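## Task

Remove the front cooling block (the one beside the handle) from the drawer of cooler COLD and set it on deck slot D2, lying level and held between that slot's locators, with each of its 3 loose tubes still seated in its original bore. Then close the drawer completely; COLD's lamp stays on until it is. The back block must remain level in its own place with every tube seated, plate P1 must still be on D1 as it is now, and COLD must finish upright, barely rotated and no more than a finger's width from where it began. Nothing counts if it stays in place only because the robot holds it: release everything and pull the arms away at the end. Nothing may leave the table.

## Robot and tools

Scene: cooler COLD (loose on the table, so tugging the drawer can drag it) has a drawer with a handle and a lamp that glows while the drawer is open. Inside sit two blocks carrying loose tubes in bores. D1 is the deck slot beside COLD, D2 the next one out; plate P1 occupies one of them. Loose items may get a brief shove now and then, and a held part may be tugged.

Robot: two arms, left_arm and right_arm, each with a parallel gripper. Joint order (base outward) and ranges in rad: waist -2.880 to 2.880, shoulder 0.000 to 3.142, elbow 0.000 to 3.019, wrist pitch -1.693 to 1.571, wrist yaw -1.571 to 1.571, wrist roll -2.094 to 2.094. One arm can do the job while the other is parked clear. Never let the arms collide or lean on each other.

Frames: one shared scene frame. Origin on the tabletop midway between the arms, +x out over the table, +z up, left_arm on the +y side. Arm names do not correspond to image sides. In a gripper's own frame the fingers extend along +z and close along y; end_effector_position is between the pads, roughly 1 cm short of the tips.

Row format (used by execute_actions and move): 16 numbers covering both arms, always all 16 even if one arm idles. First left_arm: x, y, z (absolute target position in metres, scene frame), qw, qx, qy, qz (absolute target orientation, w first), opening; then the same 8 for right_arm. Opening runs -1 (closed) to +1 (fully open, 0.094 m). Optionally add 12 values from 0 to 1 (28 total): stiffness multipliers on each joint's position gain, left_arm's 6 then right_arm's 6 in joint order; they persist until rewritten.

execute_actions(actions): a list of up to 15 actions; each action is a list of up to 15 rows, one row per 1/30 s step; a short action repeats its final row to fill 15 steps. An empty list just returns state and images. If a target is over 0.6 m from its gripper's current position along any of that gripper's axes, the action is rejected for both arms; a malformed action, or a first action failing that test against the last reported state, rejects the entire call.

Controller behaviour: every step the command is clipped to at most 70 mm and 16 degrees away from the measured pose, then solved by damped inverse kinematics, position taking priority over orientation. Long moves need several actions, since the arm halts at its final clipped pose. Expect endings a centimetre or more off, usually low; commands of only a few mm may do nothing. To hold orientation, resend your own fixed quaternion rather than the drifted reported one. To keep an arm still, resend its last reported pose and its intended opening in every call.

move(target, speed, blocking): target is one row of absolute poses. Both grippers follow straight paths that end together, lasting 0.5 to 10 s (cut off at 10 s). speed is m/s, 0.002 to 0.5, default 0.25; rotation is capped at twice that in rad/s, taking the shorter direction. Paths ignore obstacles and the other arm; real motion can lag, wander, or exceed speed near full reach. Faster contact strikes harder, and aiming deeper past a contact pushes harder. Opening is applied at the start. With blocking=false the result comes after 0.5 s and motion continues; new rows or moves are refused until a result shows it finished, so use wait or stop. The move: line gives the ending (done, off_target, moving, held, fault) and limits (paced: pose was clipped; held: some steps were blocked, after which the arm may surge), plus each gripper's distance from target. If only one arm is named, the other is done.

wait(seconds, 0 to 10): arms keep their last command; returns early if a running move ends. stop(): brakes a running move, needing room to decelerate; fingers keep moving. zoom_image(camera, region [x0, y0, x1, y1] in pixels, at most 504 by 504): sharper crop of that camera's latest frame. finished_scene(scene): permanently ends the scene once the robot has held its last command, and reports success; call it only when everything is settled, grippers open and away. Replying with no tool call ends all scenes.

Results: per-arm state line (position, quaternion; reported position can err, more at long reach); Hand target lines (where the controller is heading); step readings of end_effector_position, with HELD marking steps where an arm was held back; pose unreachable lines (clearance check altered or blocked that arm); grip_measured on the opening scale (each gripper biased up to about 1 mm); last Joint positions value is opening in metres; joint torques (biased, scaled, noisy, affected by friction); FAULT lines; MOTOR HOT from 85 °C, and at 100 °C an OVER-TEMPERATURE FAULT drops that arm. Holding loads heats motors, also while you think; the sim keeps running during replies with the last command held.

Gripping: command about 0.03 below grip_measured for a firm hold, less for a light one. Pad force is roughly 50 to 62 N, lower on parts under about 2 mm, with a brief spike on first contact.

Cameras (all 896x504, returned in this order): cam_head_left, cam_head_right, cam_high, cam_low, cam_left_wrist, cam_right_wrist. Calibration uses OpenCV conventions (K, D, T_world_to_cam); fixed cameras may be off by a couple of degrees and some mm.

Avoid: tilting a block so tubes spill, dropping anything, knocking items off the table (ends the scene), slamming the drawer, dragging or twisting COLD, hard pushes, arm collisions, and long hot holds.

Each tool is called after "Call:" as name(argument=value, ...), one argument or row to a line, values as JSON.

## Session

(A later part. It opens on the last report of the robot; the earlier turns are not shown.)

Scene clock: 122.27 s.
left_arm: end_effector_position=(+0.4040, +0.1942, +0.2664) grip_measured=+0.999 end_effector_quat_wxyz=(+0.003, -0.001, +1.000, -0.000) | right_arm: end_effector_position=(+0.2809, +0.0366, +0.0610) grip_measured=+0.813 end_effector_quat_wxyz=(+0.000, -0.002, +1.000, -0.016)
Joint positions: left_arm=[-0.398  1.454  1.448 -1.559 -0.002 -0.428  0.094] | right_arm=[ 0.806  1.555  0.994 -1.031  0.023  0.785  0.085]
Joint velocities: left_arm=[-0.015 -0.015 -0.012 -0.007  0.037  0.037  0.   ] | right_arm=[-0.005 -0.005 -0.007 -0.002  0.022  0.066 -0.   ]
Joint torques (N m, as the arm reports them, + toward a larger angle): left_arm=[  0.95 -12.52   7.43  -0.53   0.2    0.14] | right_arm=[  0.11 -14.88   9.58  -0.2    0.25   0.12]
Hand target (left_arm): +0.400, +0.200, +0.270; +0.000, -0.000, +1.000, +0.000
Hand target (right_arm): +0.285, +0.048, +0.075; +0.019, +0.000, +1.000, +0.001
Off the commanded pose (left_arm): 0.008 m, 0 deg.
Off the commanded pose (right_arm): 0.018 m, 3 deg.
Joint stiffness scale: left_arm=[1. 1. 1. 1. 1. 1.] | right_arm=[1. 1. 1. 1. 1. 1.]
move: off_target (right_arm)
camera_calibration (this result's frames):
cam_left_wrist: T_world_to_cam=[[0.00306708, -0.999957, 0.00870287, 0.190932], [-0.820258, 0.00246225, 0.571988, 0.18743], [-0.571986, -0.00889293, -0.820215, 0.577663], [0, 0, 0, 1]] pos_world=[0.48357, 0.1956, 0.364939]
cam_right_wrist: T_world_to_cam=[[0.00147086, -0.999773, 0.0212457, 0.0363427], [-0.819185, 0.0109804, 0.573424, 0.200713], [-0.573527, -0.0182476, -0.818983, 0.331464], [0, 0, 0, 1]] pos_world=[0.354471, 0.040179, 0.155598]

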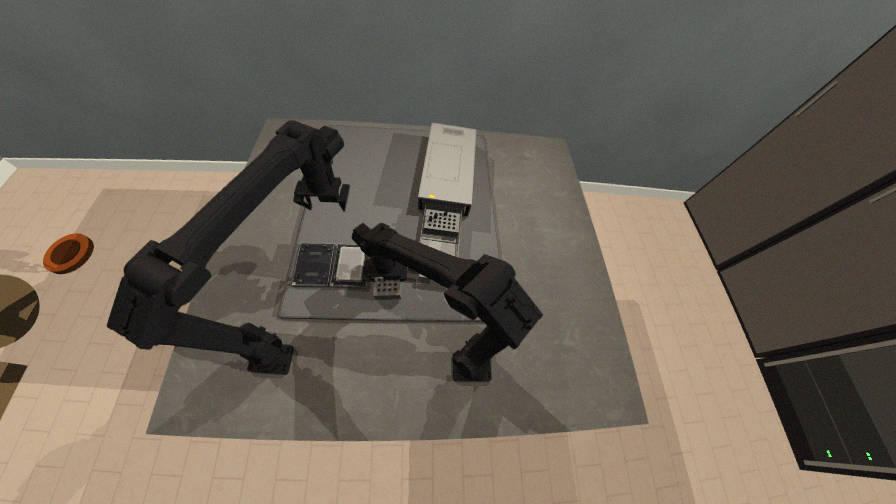

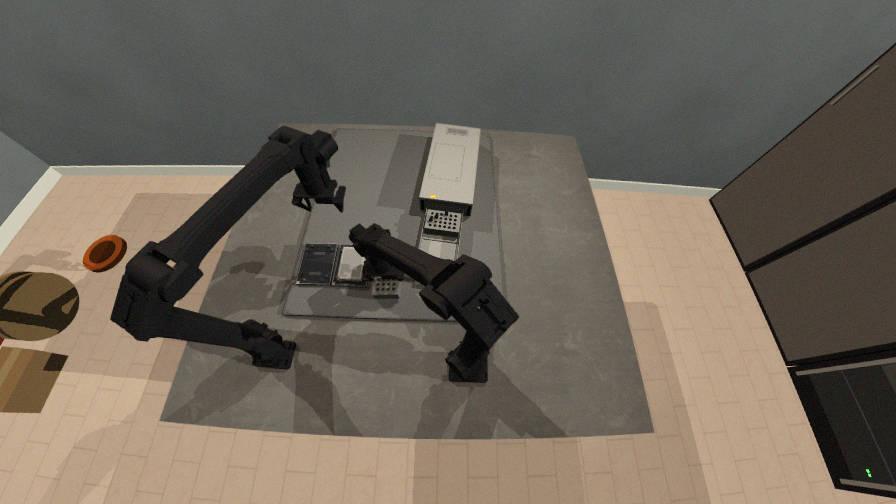

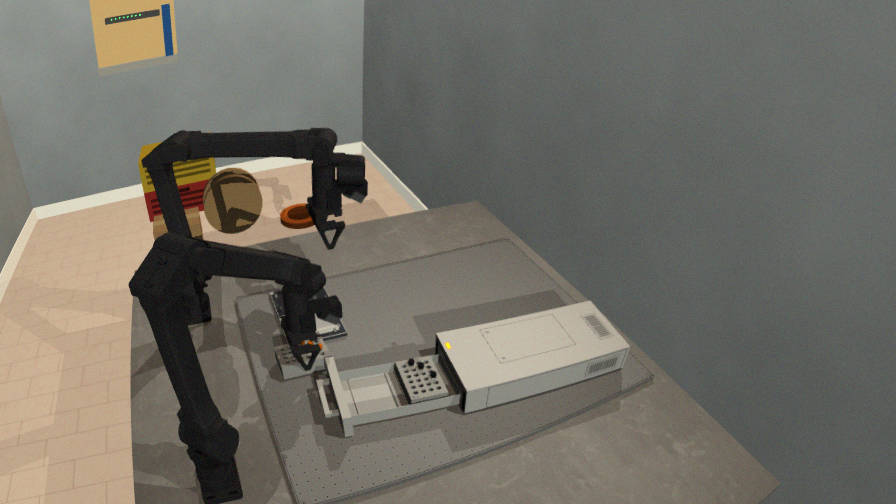

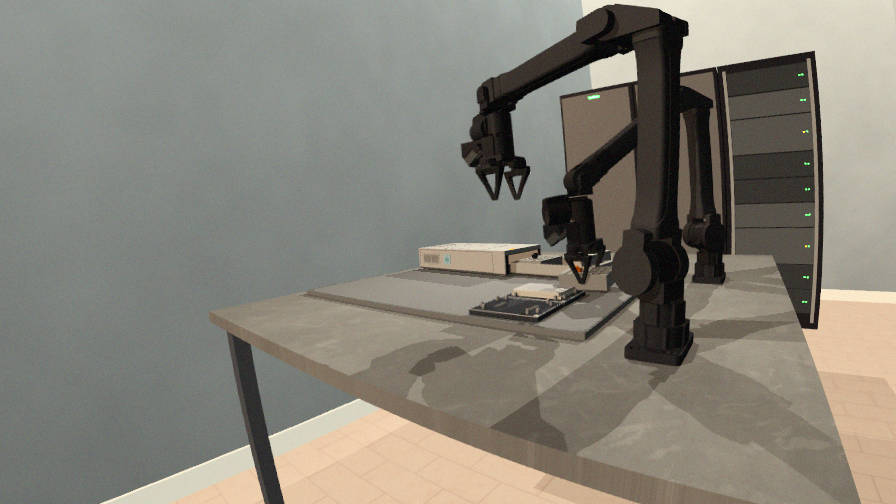

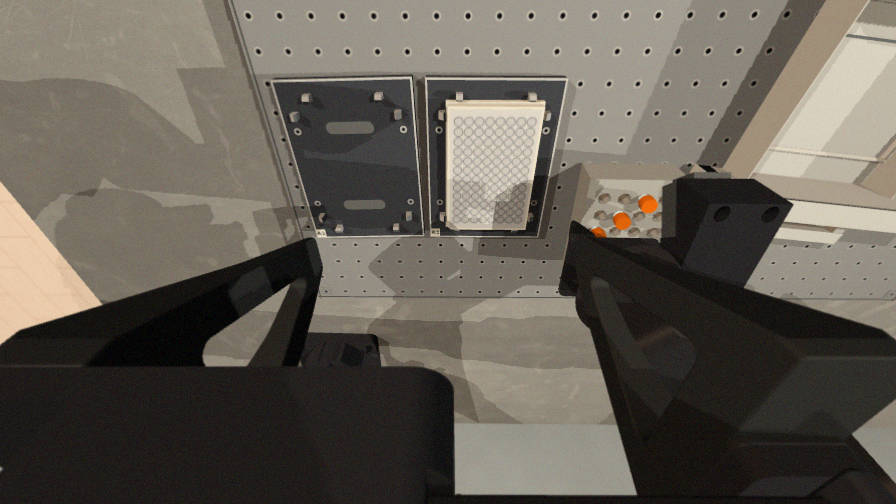

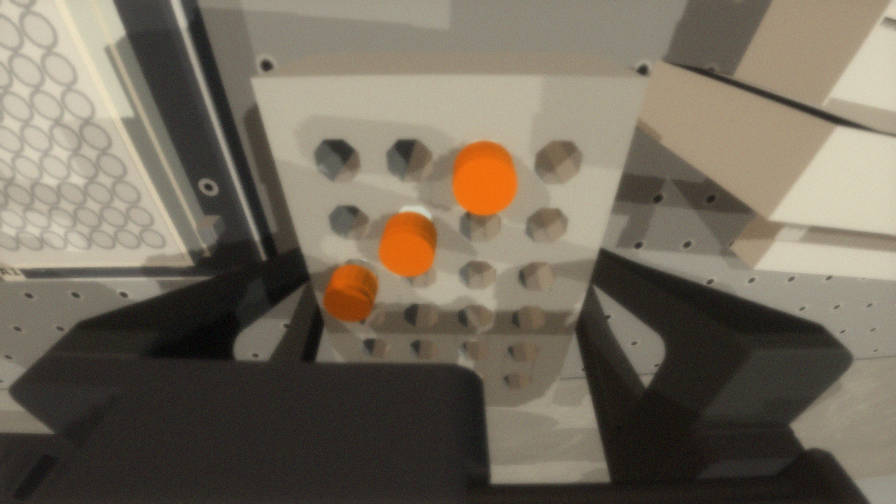

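A bit lower, then release.

Call:
move(
  target=[0.40,0.2,0.27,0,0,1,0,1, 0.285,0.044,0.06,0.02,0,1,0,0.6],
  speed=0.02,
)

Call:
move(
  target=[0.40,0.2,0.27,0,0,1,0,1, 0.283,0.038,0.055,0,0,1,0,1],
  speed=0.02,
)

Call:
move(
  target=[0.40,0.2,0.27,0,0,1,0,1, 0.283,0.038,0.17,0,0,1,0,1],
  speed=0.08,
)

Call:
move(
  target=[0.283,0.04,0.2,0,0,1,0,1, 0.2,-0.2,0.2,0.376,-0.537,0.618,-0.433,0.2],
  speed=0.12,
)

Scene clock: 127.93 s.
left_arm: end_effector_position=(+0.4040, +0.1942, +0.2664) grip_measured=+0.999 end_effector_quat_wxyz=(+0.003, -0.001, +1.000, -0.000) | right_arm: end_effector_position=(+0.2824, +0.0377, +0.0533) grip_measured=+0.813 end_effector_quat_wxyz=(+0.006, -0.001, +1.000, -0.011)
Joint positions: left_arm=[-0.398  1.454  1.448 -1.559 -0.002 -0.428  0.094] | right_arm=[ 0.806  1.563  0.979 -0.994  0.025  0.785  0.085]
Joint velocities: left_arm=[-0.005  0.005 -0.017 -0.002 -0.051 -0.051  0.   ] | right_arm=[-0.005 -0.005  0.007  0.002  0.051 -0.051 -0.001]
Joint torques (N m, as the arm reports them, + toward a larger angle): left_arm=[  1.   -12.5    7.44  -0.54   0.2    0.14] | right_arm=[ -0.27 -14.22   8.28   0.05   0.21   0.06]
Hand target (left_arm): +0.400, +0.200, +0.270; +0.000, -0.000, +1.000, +0.000
Hand target (right_arm): +0.285, +0.044, +0.060; +0.019, +0.000, +1.000, +0.000
Off the commanded pose (left_arm): 0.008 m, 0 deg.
Off the commanded pose (right_arm): 0.010 m, 2 deg.
Joint stiffness scale: left_arm=[1. 1. 1. 1. 1. 1.] | right_arm=[1. 1. 1. 1. 1. 1.]
move: done
camera_calibration (this result's frames):
cam_left_wrist: T_world_to_cam=[[0.00306708, -0.999957, 0.00870287, 0.190932], [-0.820258, 0.00246225, 0.571988, 0.18743], [-0.571986, -0.00889293, -0.820215, 0.577663], [0, 0, 0, 1]] pos_world=[0.48357, 0.1956, 0.364939]
cam_right_wrist: T_world_to_cam=[[0.000923045, -0.999924, 0.0123309, 0.0381834], [-0.825773, 0.00619247, 0.563969, 0.208923], [-0.564002, -0.0107031, -0.825704, 0.323375], [0, 0, 0, 1]] pos_world=[0.354872, 0.0403478, 0.148715]

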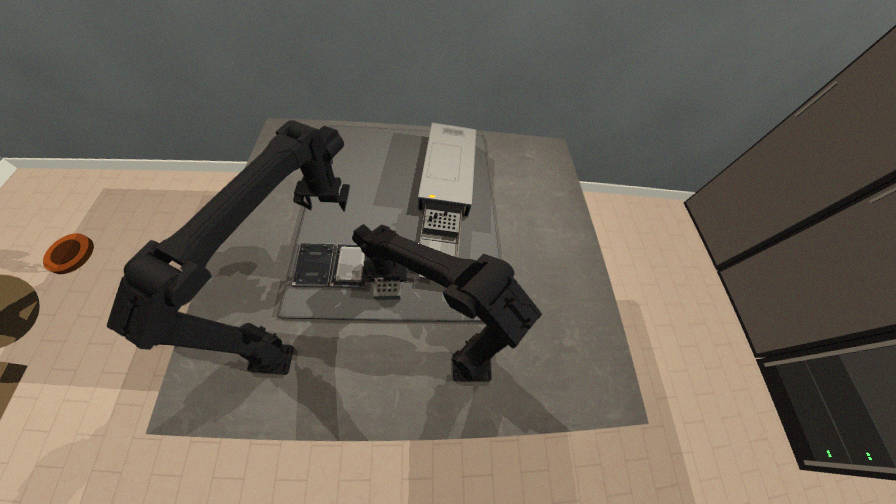

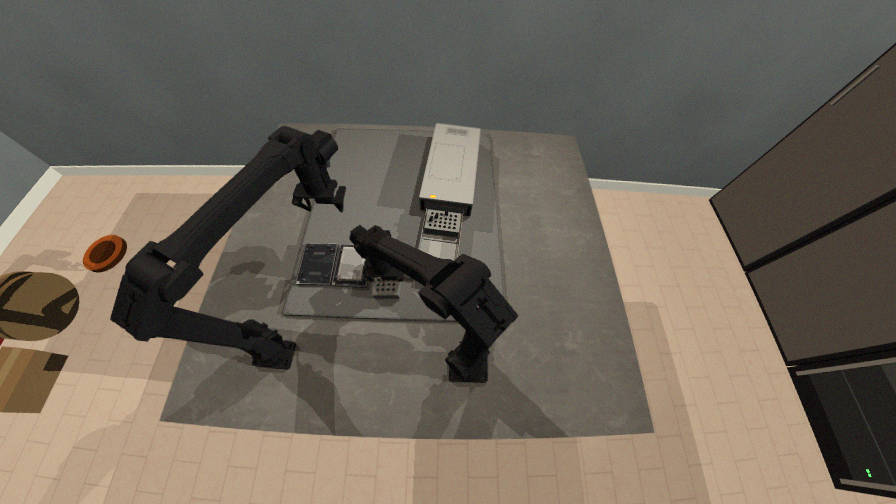

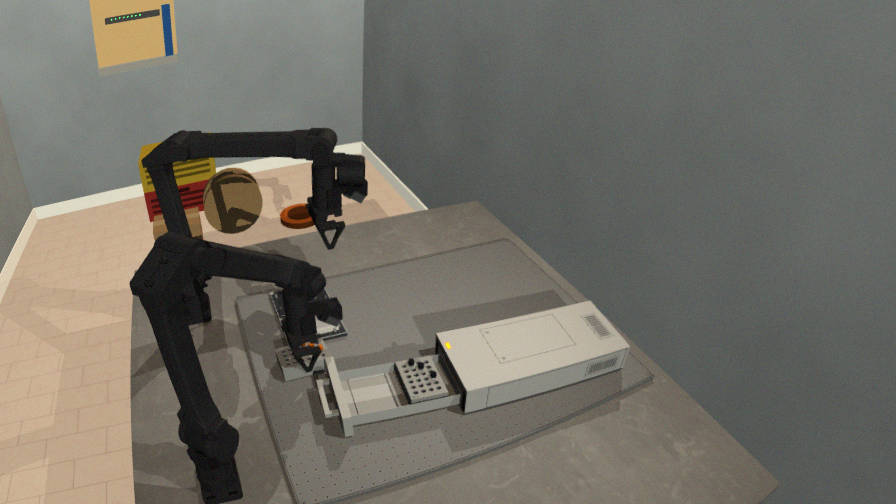

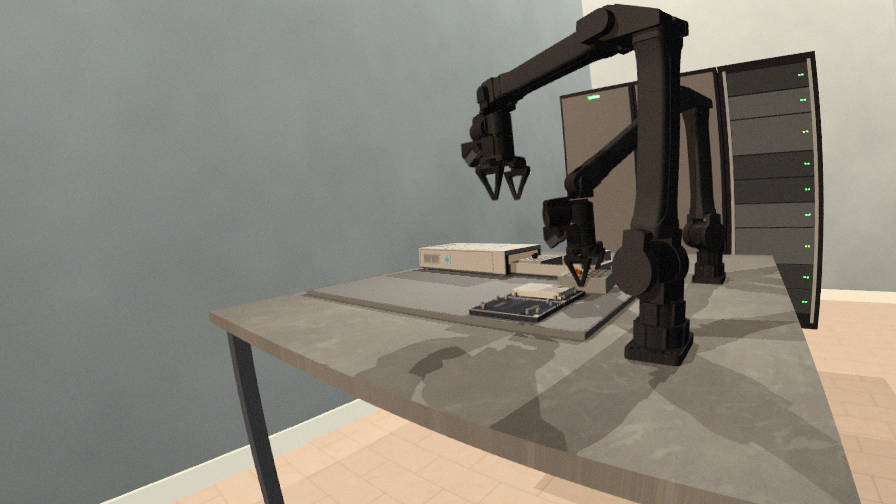

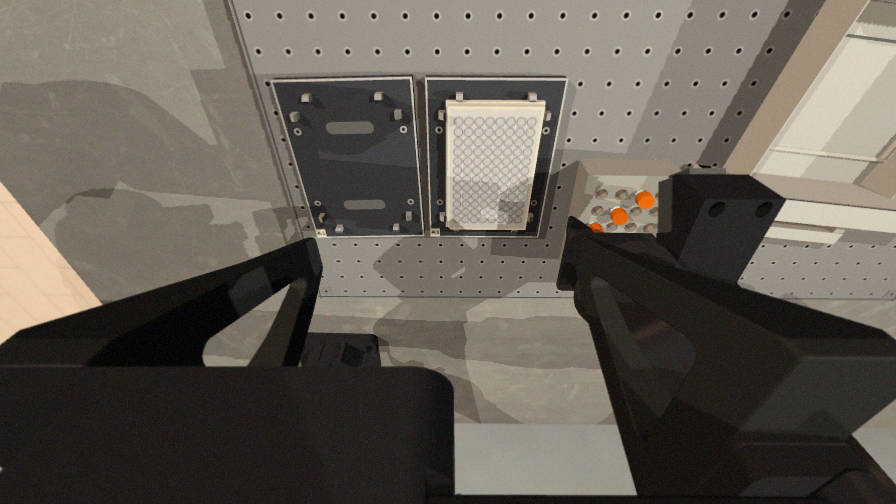

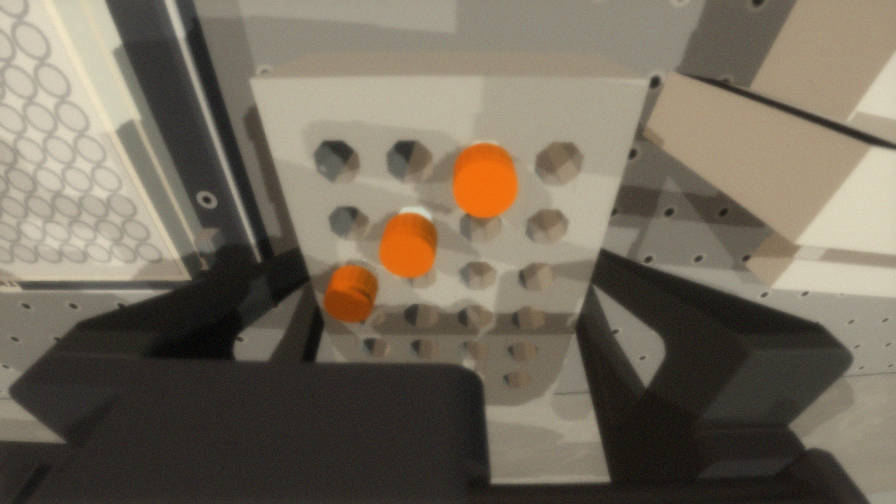

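Scene clock: 128.80 s.
left_arm: end_effector_position=(+0.4040, +0.1942, +0.2664) grip_measured=+0.999 end_effector_quat_wxyz=(+0.003, -0.001, +1.000, -0.000) | right_arm: end_effector_position=(+0.2803, +0.0398, +0.0535) grip_measured=+1.000 end_effector_quat_wxyz=(+0.000, -0.001, +1.000, -0.005)
Joint positions: left_arm=[-0.398  1.454  1.448 -1.559 -0.002 -0.428  0.094] | right_arm=[ 0.806  1.562  0.979 -0.994  0.007  0.785  0.094]
Joint velocities: left_arm=[-0.005 -0.015 -0.002 -0.002 -0.066 -0.066  0.001] | right_arm=[-0.024 -0.015  0.002 -0.002  0.066 -0.125  0.   ]
Joint torques (N m, as the arm reports them, + toward a larger angle): left_arm=[  0.96 -12.51   7.42  -0.55   0.2    0.14] | right_arm=[ -1.47 -13.09   8.05  -0.42  -0.15  -0.14]
Hand target (left_arm): +0.400, +0.200, +0.270; +0.000, -0.000, +1.000, +0.000
Hand target (right_arm): +0.283, +0.038, +0.055; +0.000, +0.000, +1.000, -0.000
Off the commanded pose (left_arm): 0.008 m, 0 deg.
Off the commanded pose (right_arm): 0.004 m, 1 deg.
Joint stiffness scale: left_arm=[1. 1. 1. 1. 1. 1.] | right_arm=[1. 1. 1. 1. 1. 1.]
move: done
camera_calibration (this result's frames):
cam_left_wrist: T_world_to_cam=[[0.00306708, -0.999957, 0.00870287, 0.190932], [-0.820258, 0.00246225, 0.571988, 0.18743], [-0.571986, -0.00889293, -0.820215, 0.577663], [0, 0, 0, 1]] pos_world=[0.48357, 0.1956, 0.364939]
cam_right_wrist: T_world_to_cam=[[0.00086874, -0.999999, -0.000600569, 0.0410617], [-0.819005, -0.0010561, 0.573786, 0.204908], [-0.573786, -0.0000066024, -0.819005, 0.324375], [0, 0, 0, 1]] pos_world=[0.353907, 0.0412802, 0.148116]

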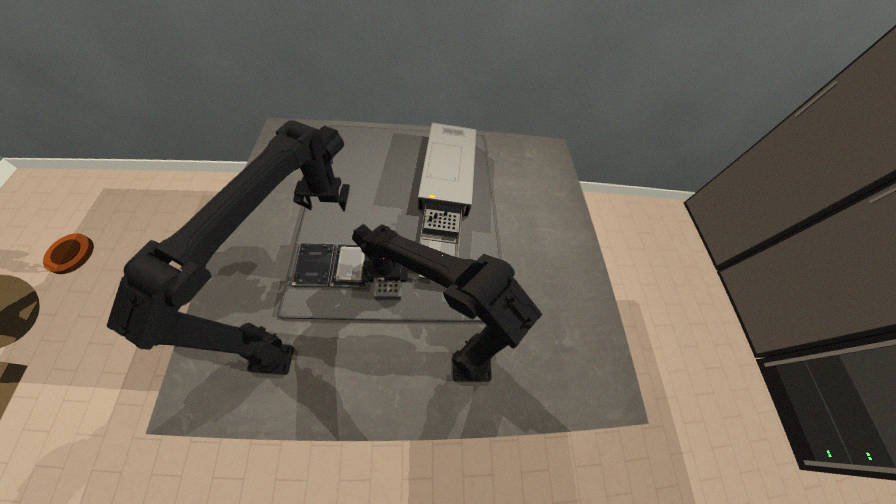

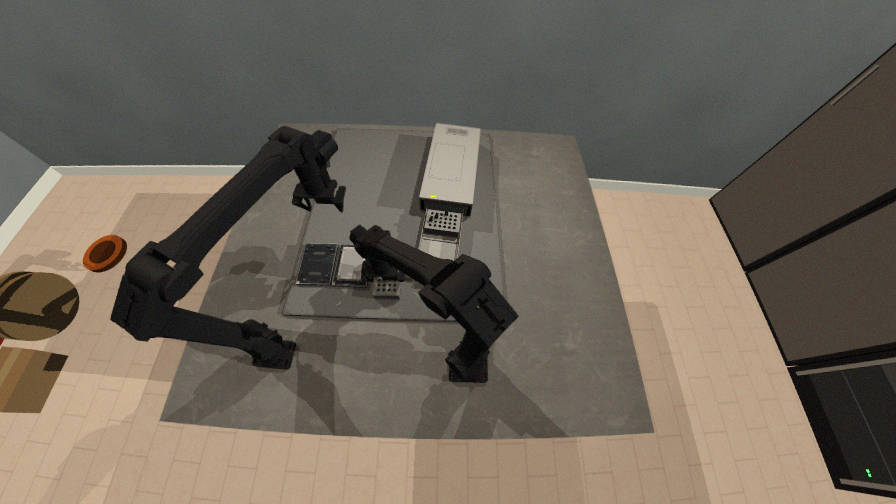

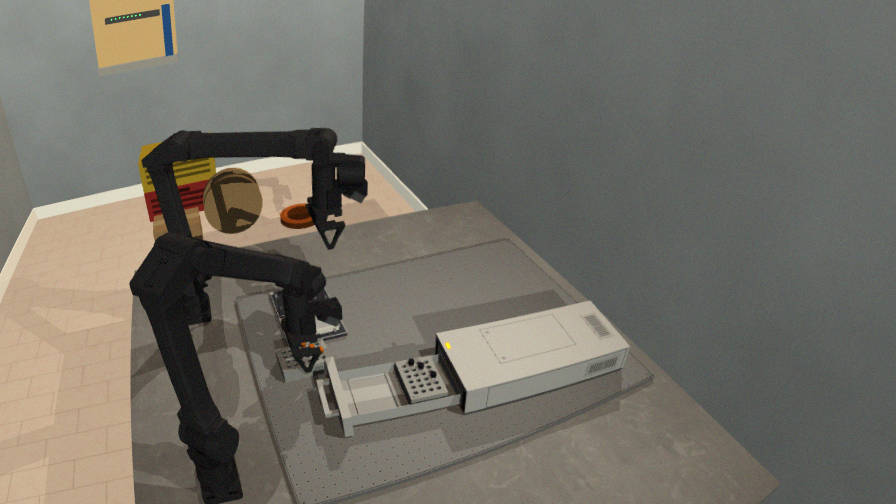

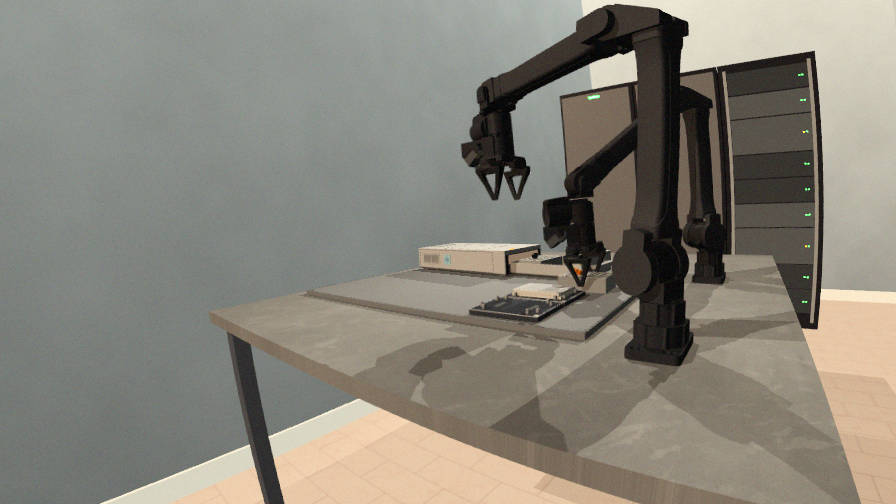

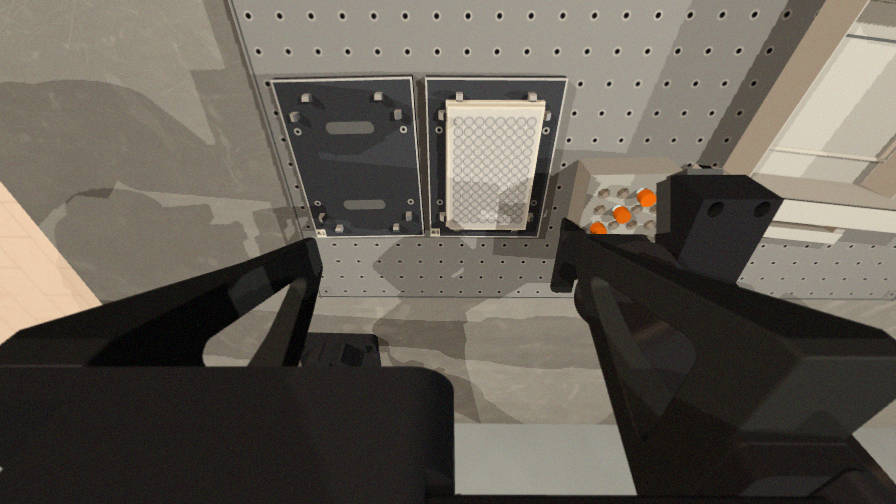

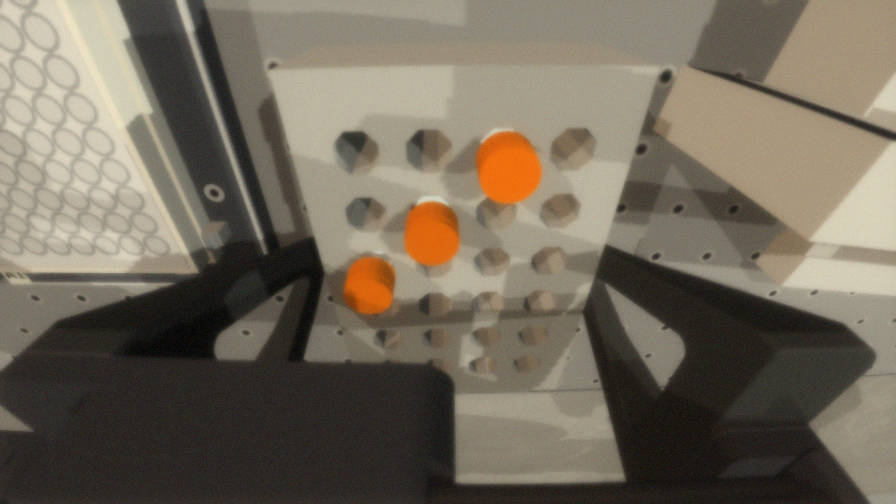

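Scene clock: 130.60 s.
left_arm: end_effector_position=(+0.4040, +0.1942, +0.2664) grip_measured=+0.999 end_effector_quat_wxyz=(+0.003, -0.001, +1.000, -0.000) | right_arm: end_effector_position=(+0.2689, +0.0292, +0.1549) grip_measured=+1.000 end_effector_quat_wxyz=(-0.009, -0.001, +1.000, -0.011)
Joint positions: left_arm=[-0.398  1.454  1.448 -1.559 -0.002 -0.428  0.094] | right_arm=[ 0.806  1.416  1.112 -1.295  0.004  0.785  0.094]
Joint velocities: left_arm=[ 0.015 -0.015  0.002  0.007 -0.051 -0.037  0.001] | right_arm=[ 0.005  0.005 -0.007  0.007 -0.007  0.037  0.   ]
Joint torques (N m, as the arm reports them, + toward a larger angle): left_arm=[  0.99 -12.51   7.42  -0.53   0.2    0.14] | right_arm=[ -1.45 -11.41  13.1   -1.02  -0.02  -0.14]
Hand target (left_arm): +0.400, +0.200, +0.270; +0.000, -0.000, +1.000, +0.000
Hand target (right_arm): +0.280, +0.035, +0.171; +0.000, +0.000, +1.000, -0.000
Off the commanded pose (left_arm): 0.008 m, 0 deg.
Off the commanded pose (right_arm): 0.022 m, 2 deg.
Joint stiffness scale: left_arm=[1. 1. 1. 1. 1. 1.] | right_arm=[1. 1. 1. 1. 1. 1.]
move: off_target (right_arm)
camera_calibration (this result's frames):
cam_left_wrist: T_world_to_cam=[[0.00306708, -0.999957, 0.00870287, 0.190932], [-0.820258, 0.00246225, 0.571988, 0.18743], [-0.571986, -0.00889293, -0.820215, 0.577663], [0, 0, 0, 1]] pos_world=[0.48357, 0.1956, 0.364939]
cam_right_wrist: T_world_to_cam=[[0.000916422, -0.99992, 0.0126413, 0.0284333], [-0.808519, 0.00669814, 0.588432, 0.132072], [-0.588469, -0.01076, -0.808448, 0.403463], [0, 0, 0, 1]] pos_world=[0.344183, 0.0318876, 0.248104]

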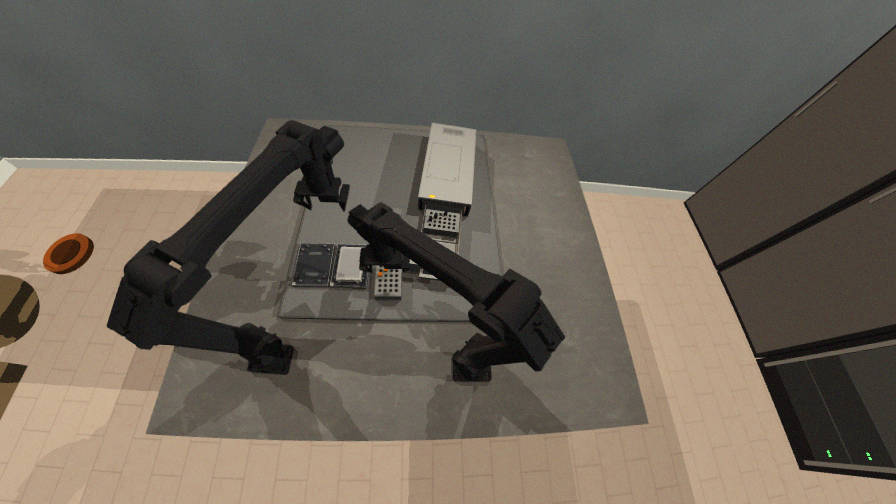

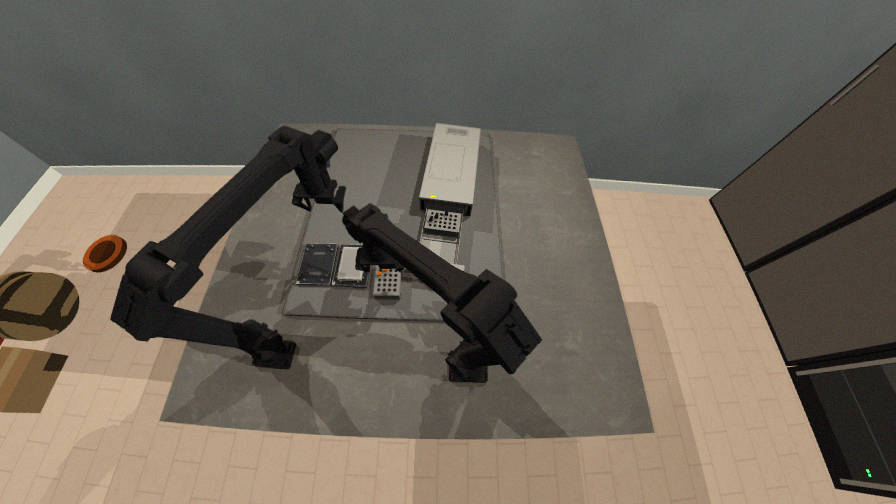

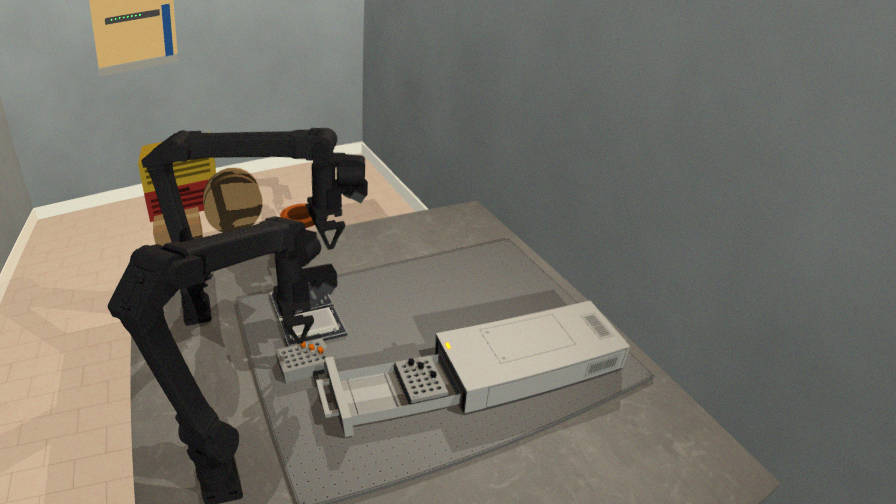

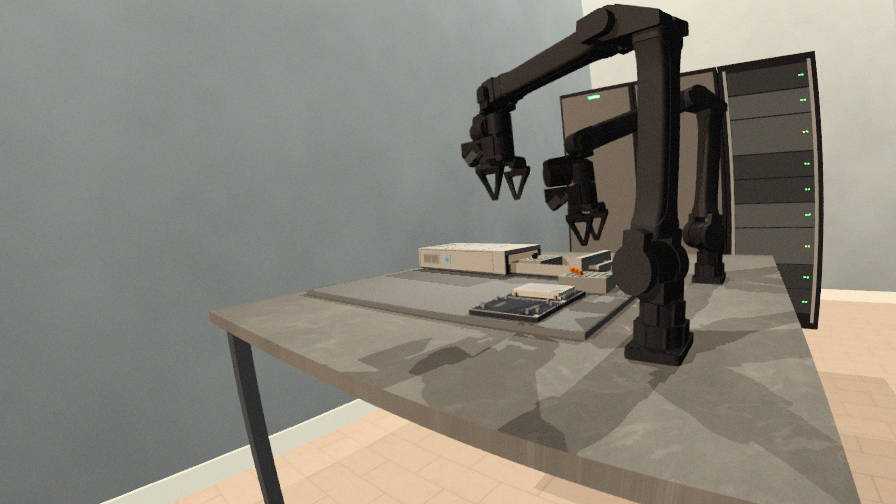

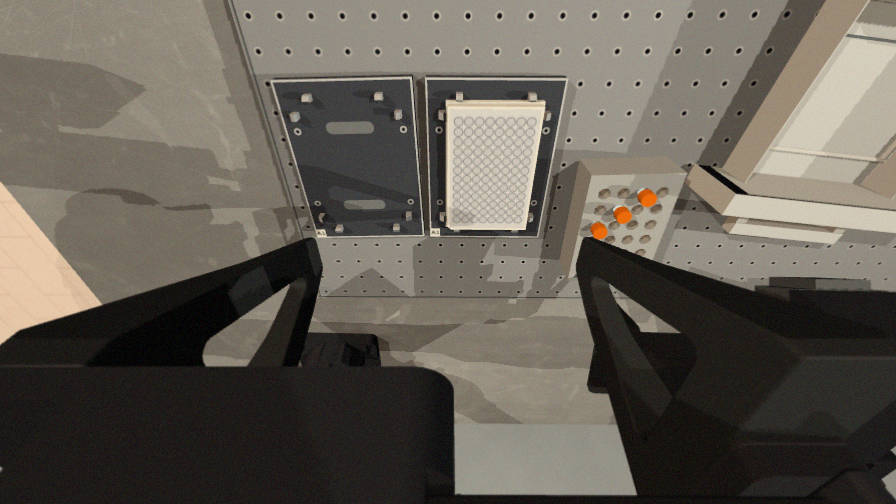

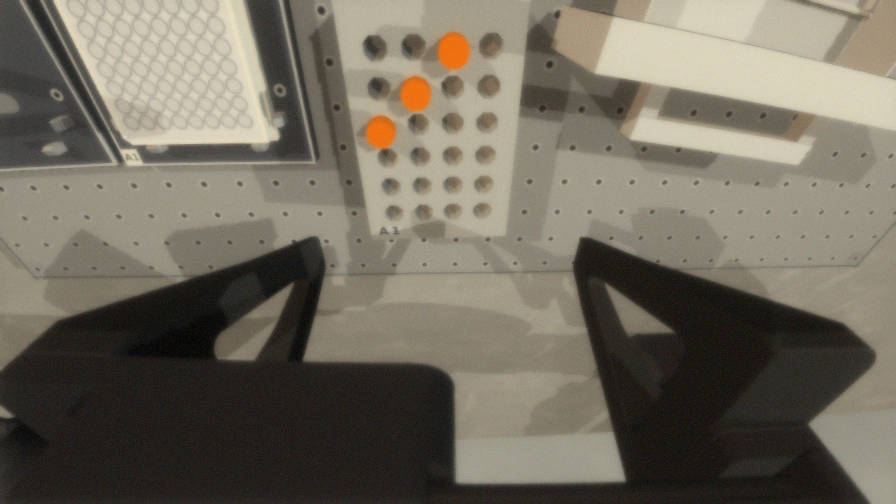

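Scene clock: 138.73 s.
left_arm: end_effector_position=(+0.2818, +0.0467, +0.2060) grip_measured=+0.999 end_effector_quat_wxyz=(-0.000, -0.001, +1.000, -0.002) | right_arm: end_effector_position=(+0.1938, -0.2022, +0.2005) grip_measured=+0.203 end_effector_quat_wxyz=(+0.380, -0.540, +0.621, -0.422)
Joint positions: left_arm=[-0.85   1.45   1.285 -1.402  0.003 -0.882  0.094] | right_arm=[ 1.026  0.057  0.296 -0.965  1.008 -0.91   0.057]
Joint velocities: left_arm=[ 0.005 -0.005 -0.002 -0.002 -0.007 -0.022 -0.   ] | right_arm=[-0.015 -0.015  0.002 -0.002  0.022 -0.037 -0.001]
Joint torques (N m, as the arm reports them, + toward a larger angle): left_arm=[-0.79 -9.91  7.44  0.85  0.27 -0.1 ] | right_arm=[-1.8   5.12  9.93  1.3   0.24 -0.13]
Hand target (left_arm): +0.280, +0.039, +0.200; -0.001, -0.000, +1.000, -0.005
Hand target (right_arm): +0.195, -0.204, +0.198; +0.381, -0.536, +0.622, -0.426
Off the commanded pose (left_arm): 0.009 m, 0 deg.
Off the commanded pose (right_arm): 0.007 m, 1 deg.
Joint stiffness scale: left_arm=[1. 1. 1. 1. 1. 1.] | right_arm=[1. 1. 1. 1. 1. 1.]
move: done
camera_calibration (this result's frames):
cam_left_wrist: T_world_to_cam=[[0.00425465, -0.999901, 0.0133793, 0.0430353], [-0.816658, 0.00424712, 0.577106, 0.120001], [-0.577106, -0.0133817, -0.81656, 0.457866], [0, 0, 0, 1]] pos_world=[0.362054, 0.0486484, 0.304046]
cam_right_wrist: T_world_to_cam=[[0.358487, -0.0633938, 0.93138, -0.267607], [-0.635716, -0.747192, 0.193829, -0.0607365], [0.683632, -0.661578, -0.308159, -0.084777], [0, 0, 0, 1]] pos_world=[0.115279, -0.118433, 0.234892]

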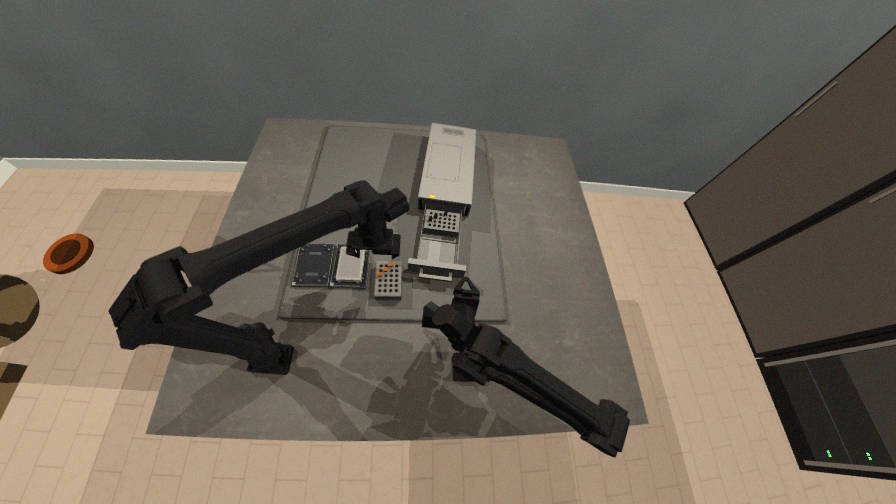

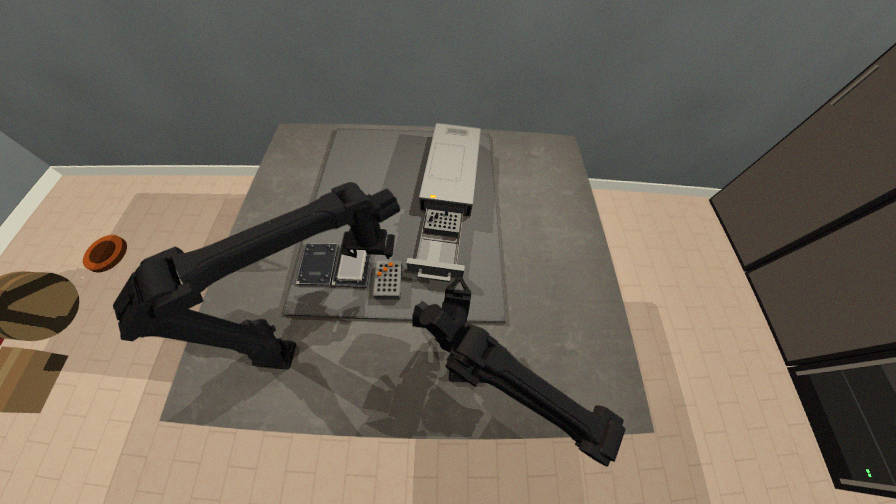

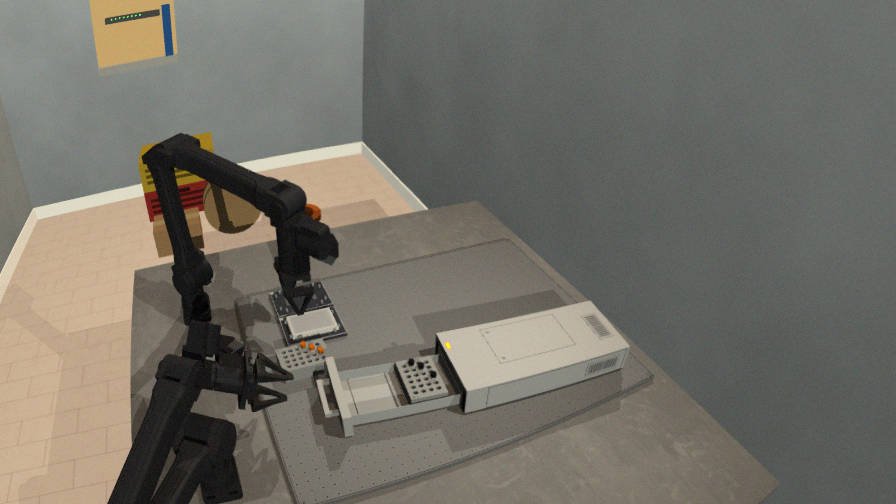

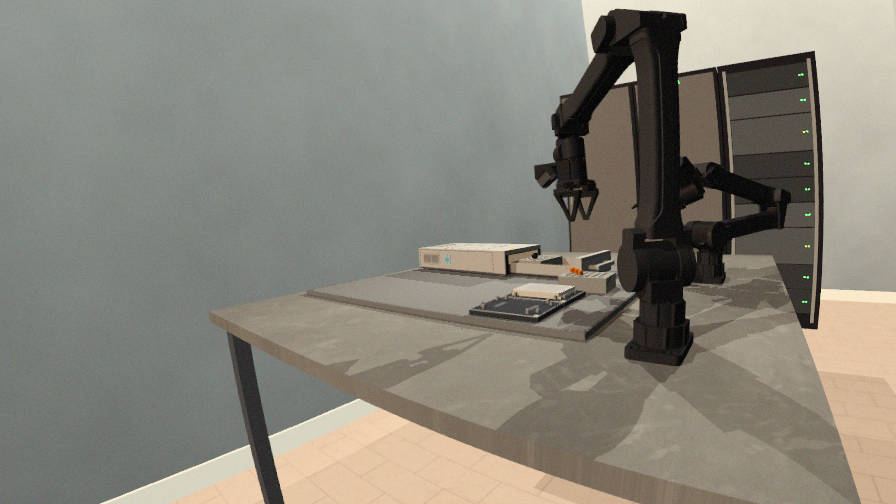

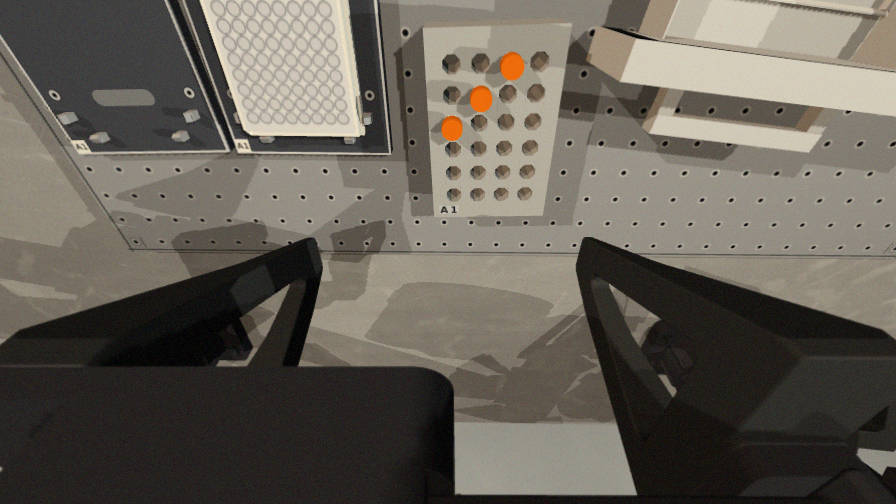

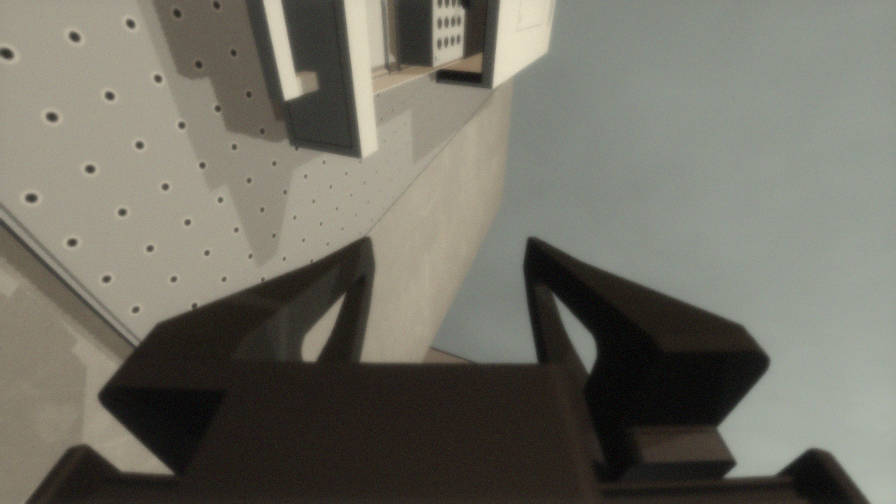

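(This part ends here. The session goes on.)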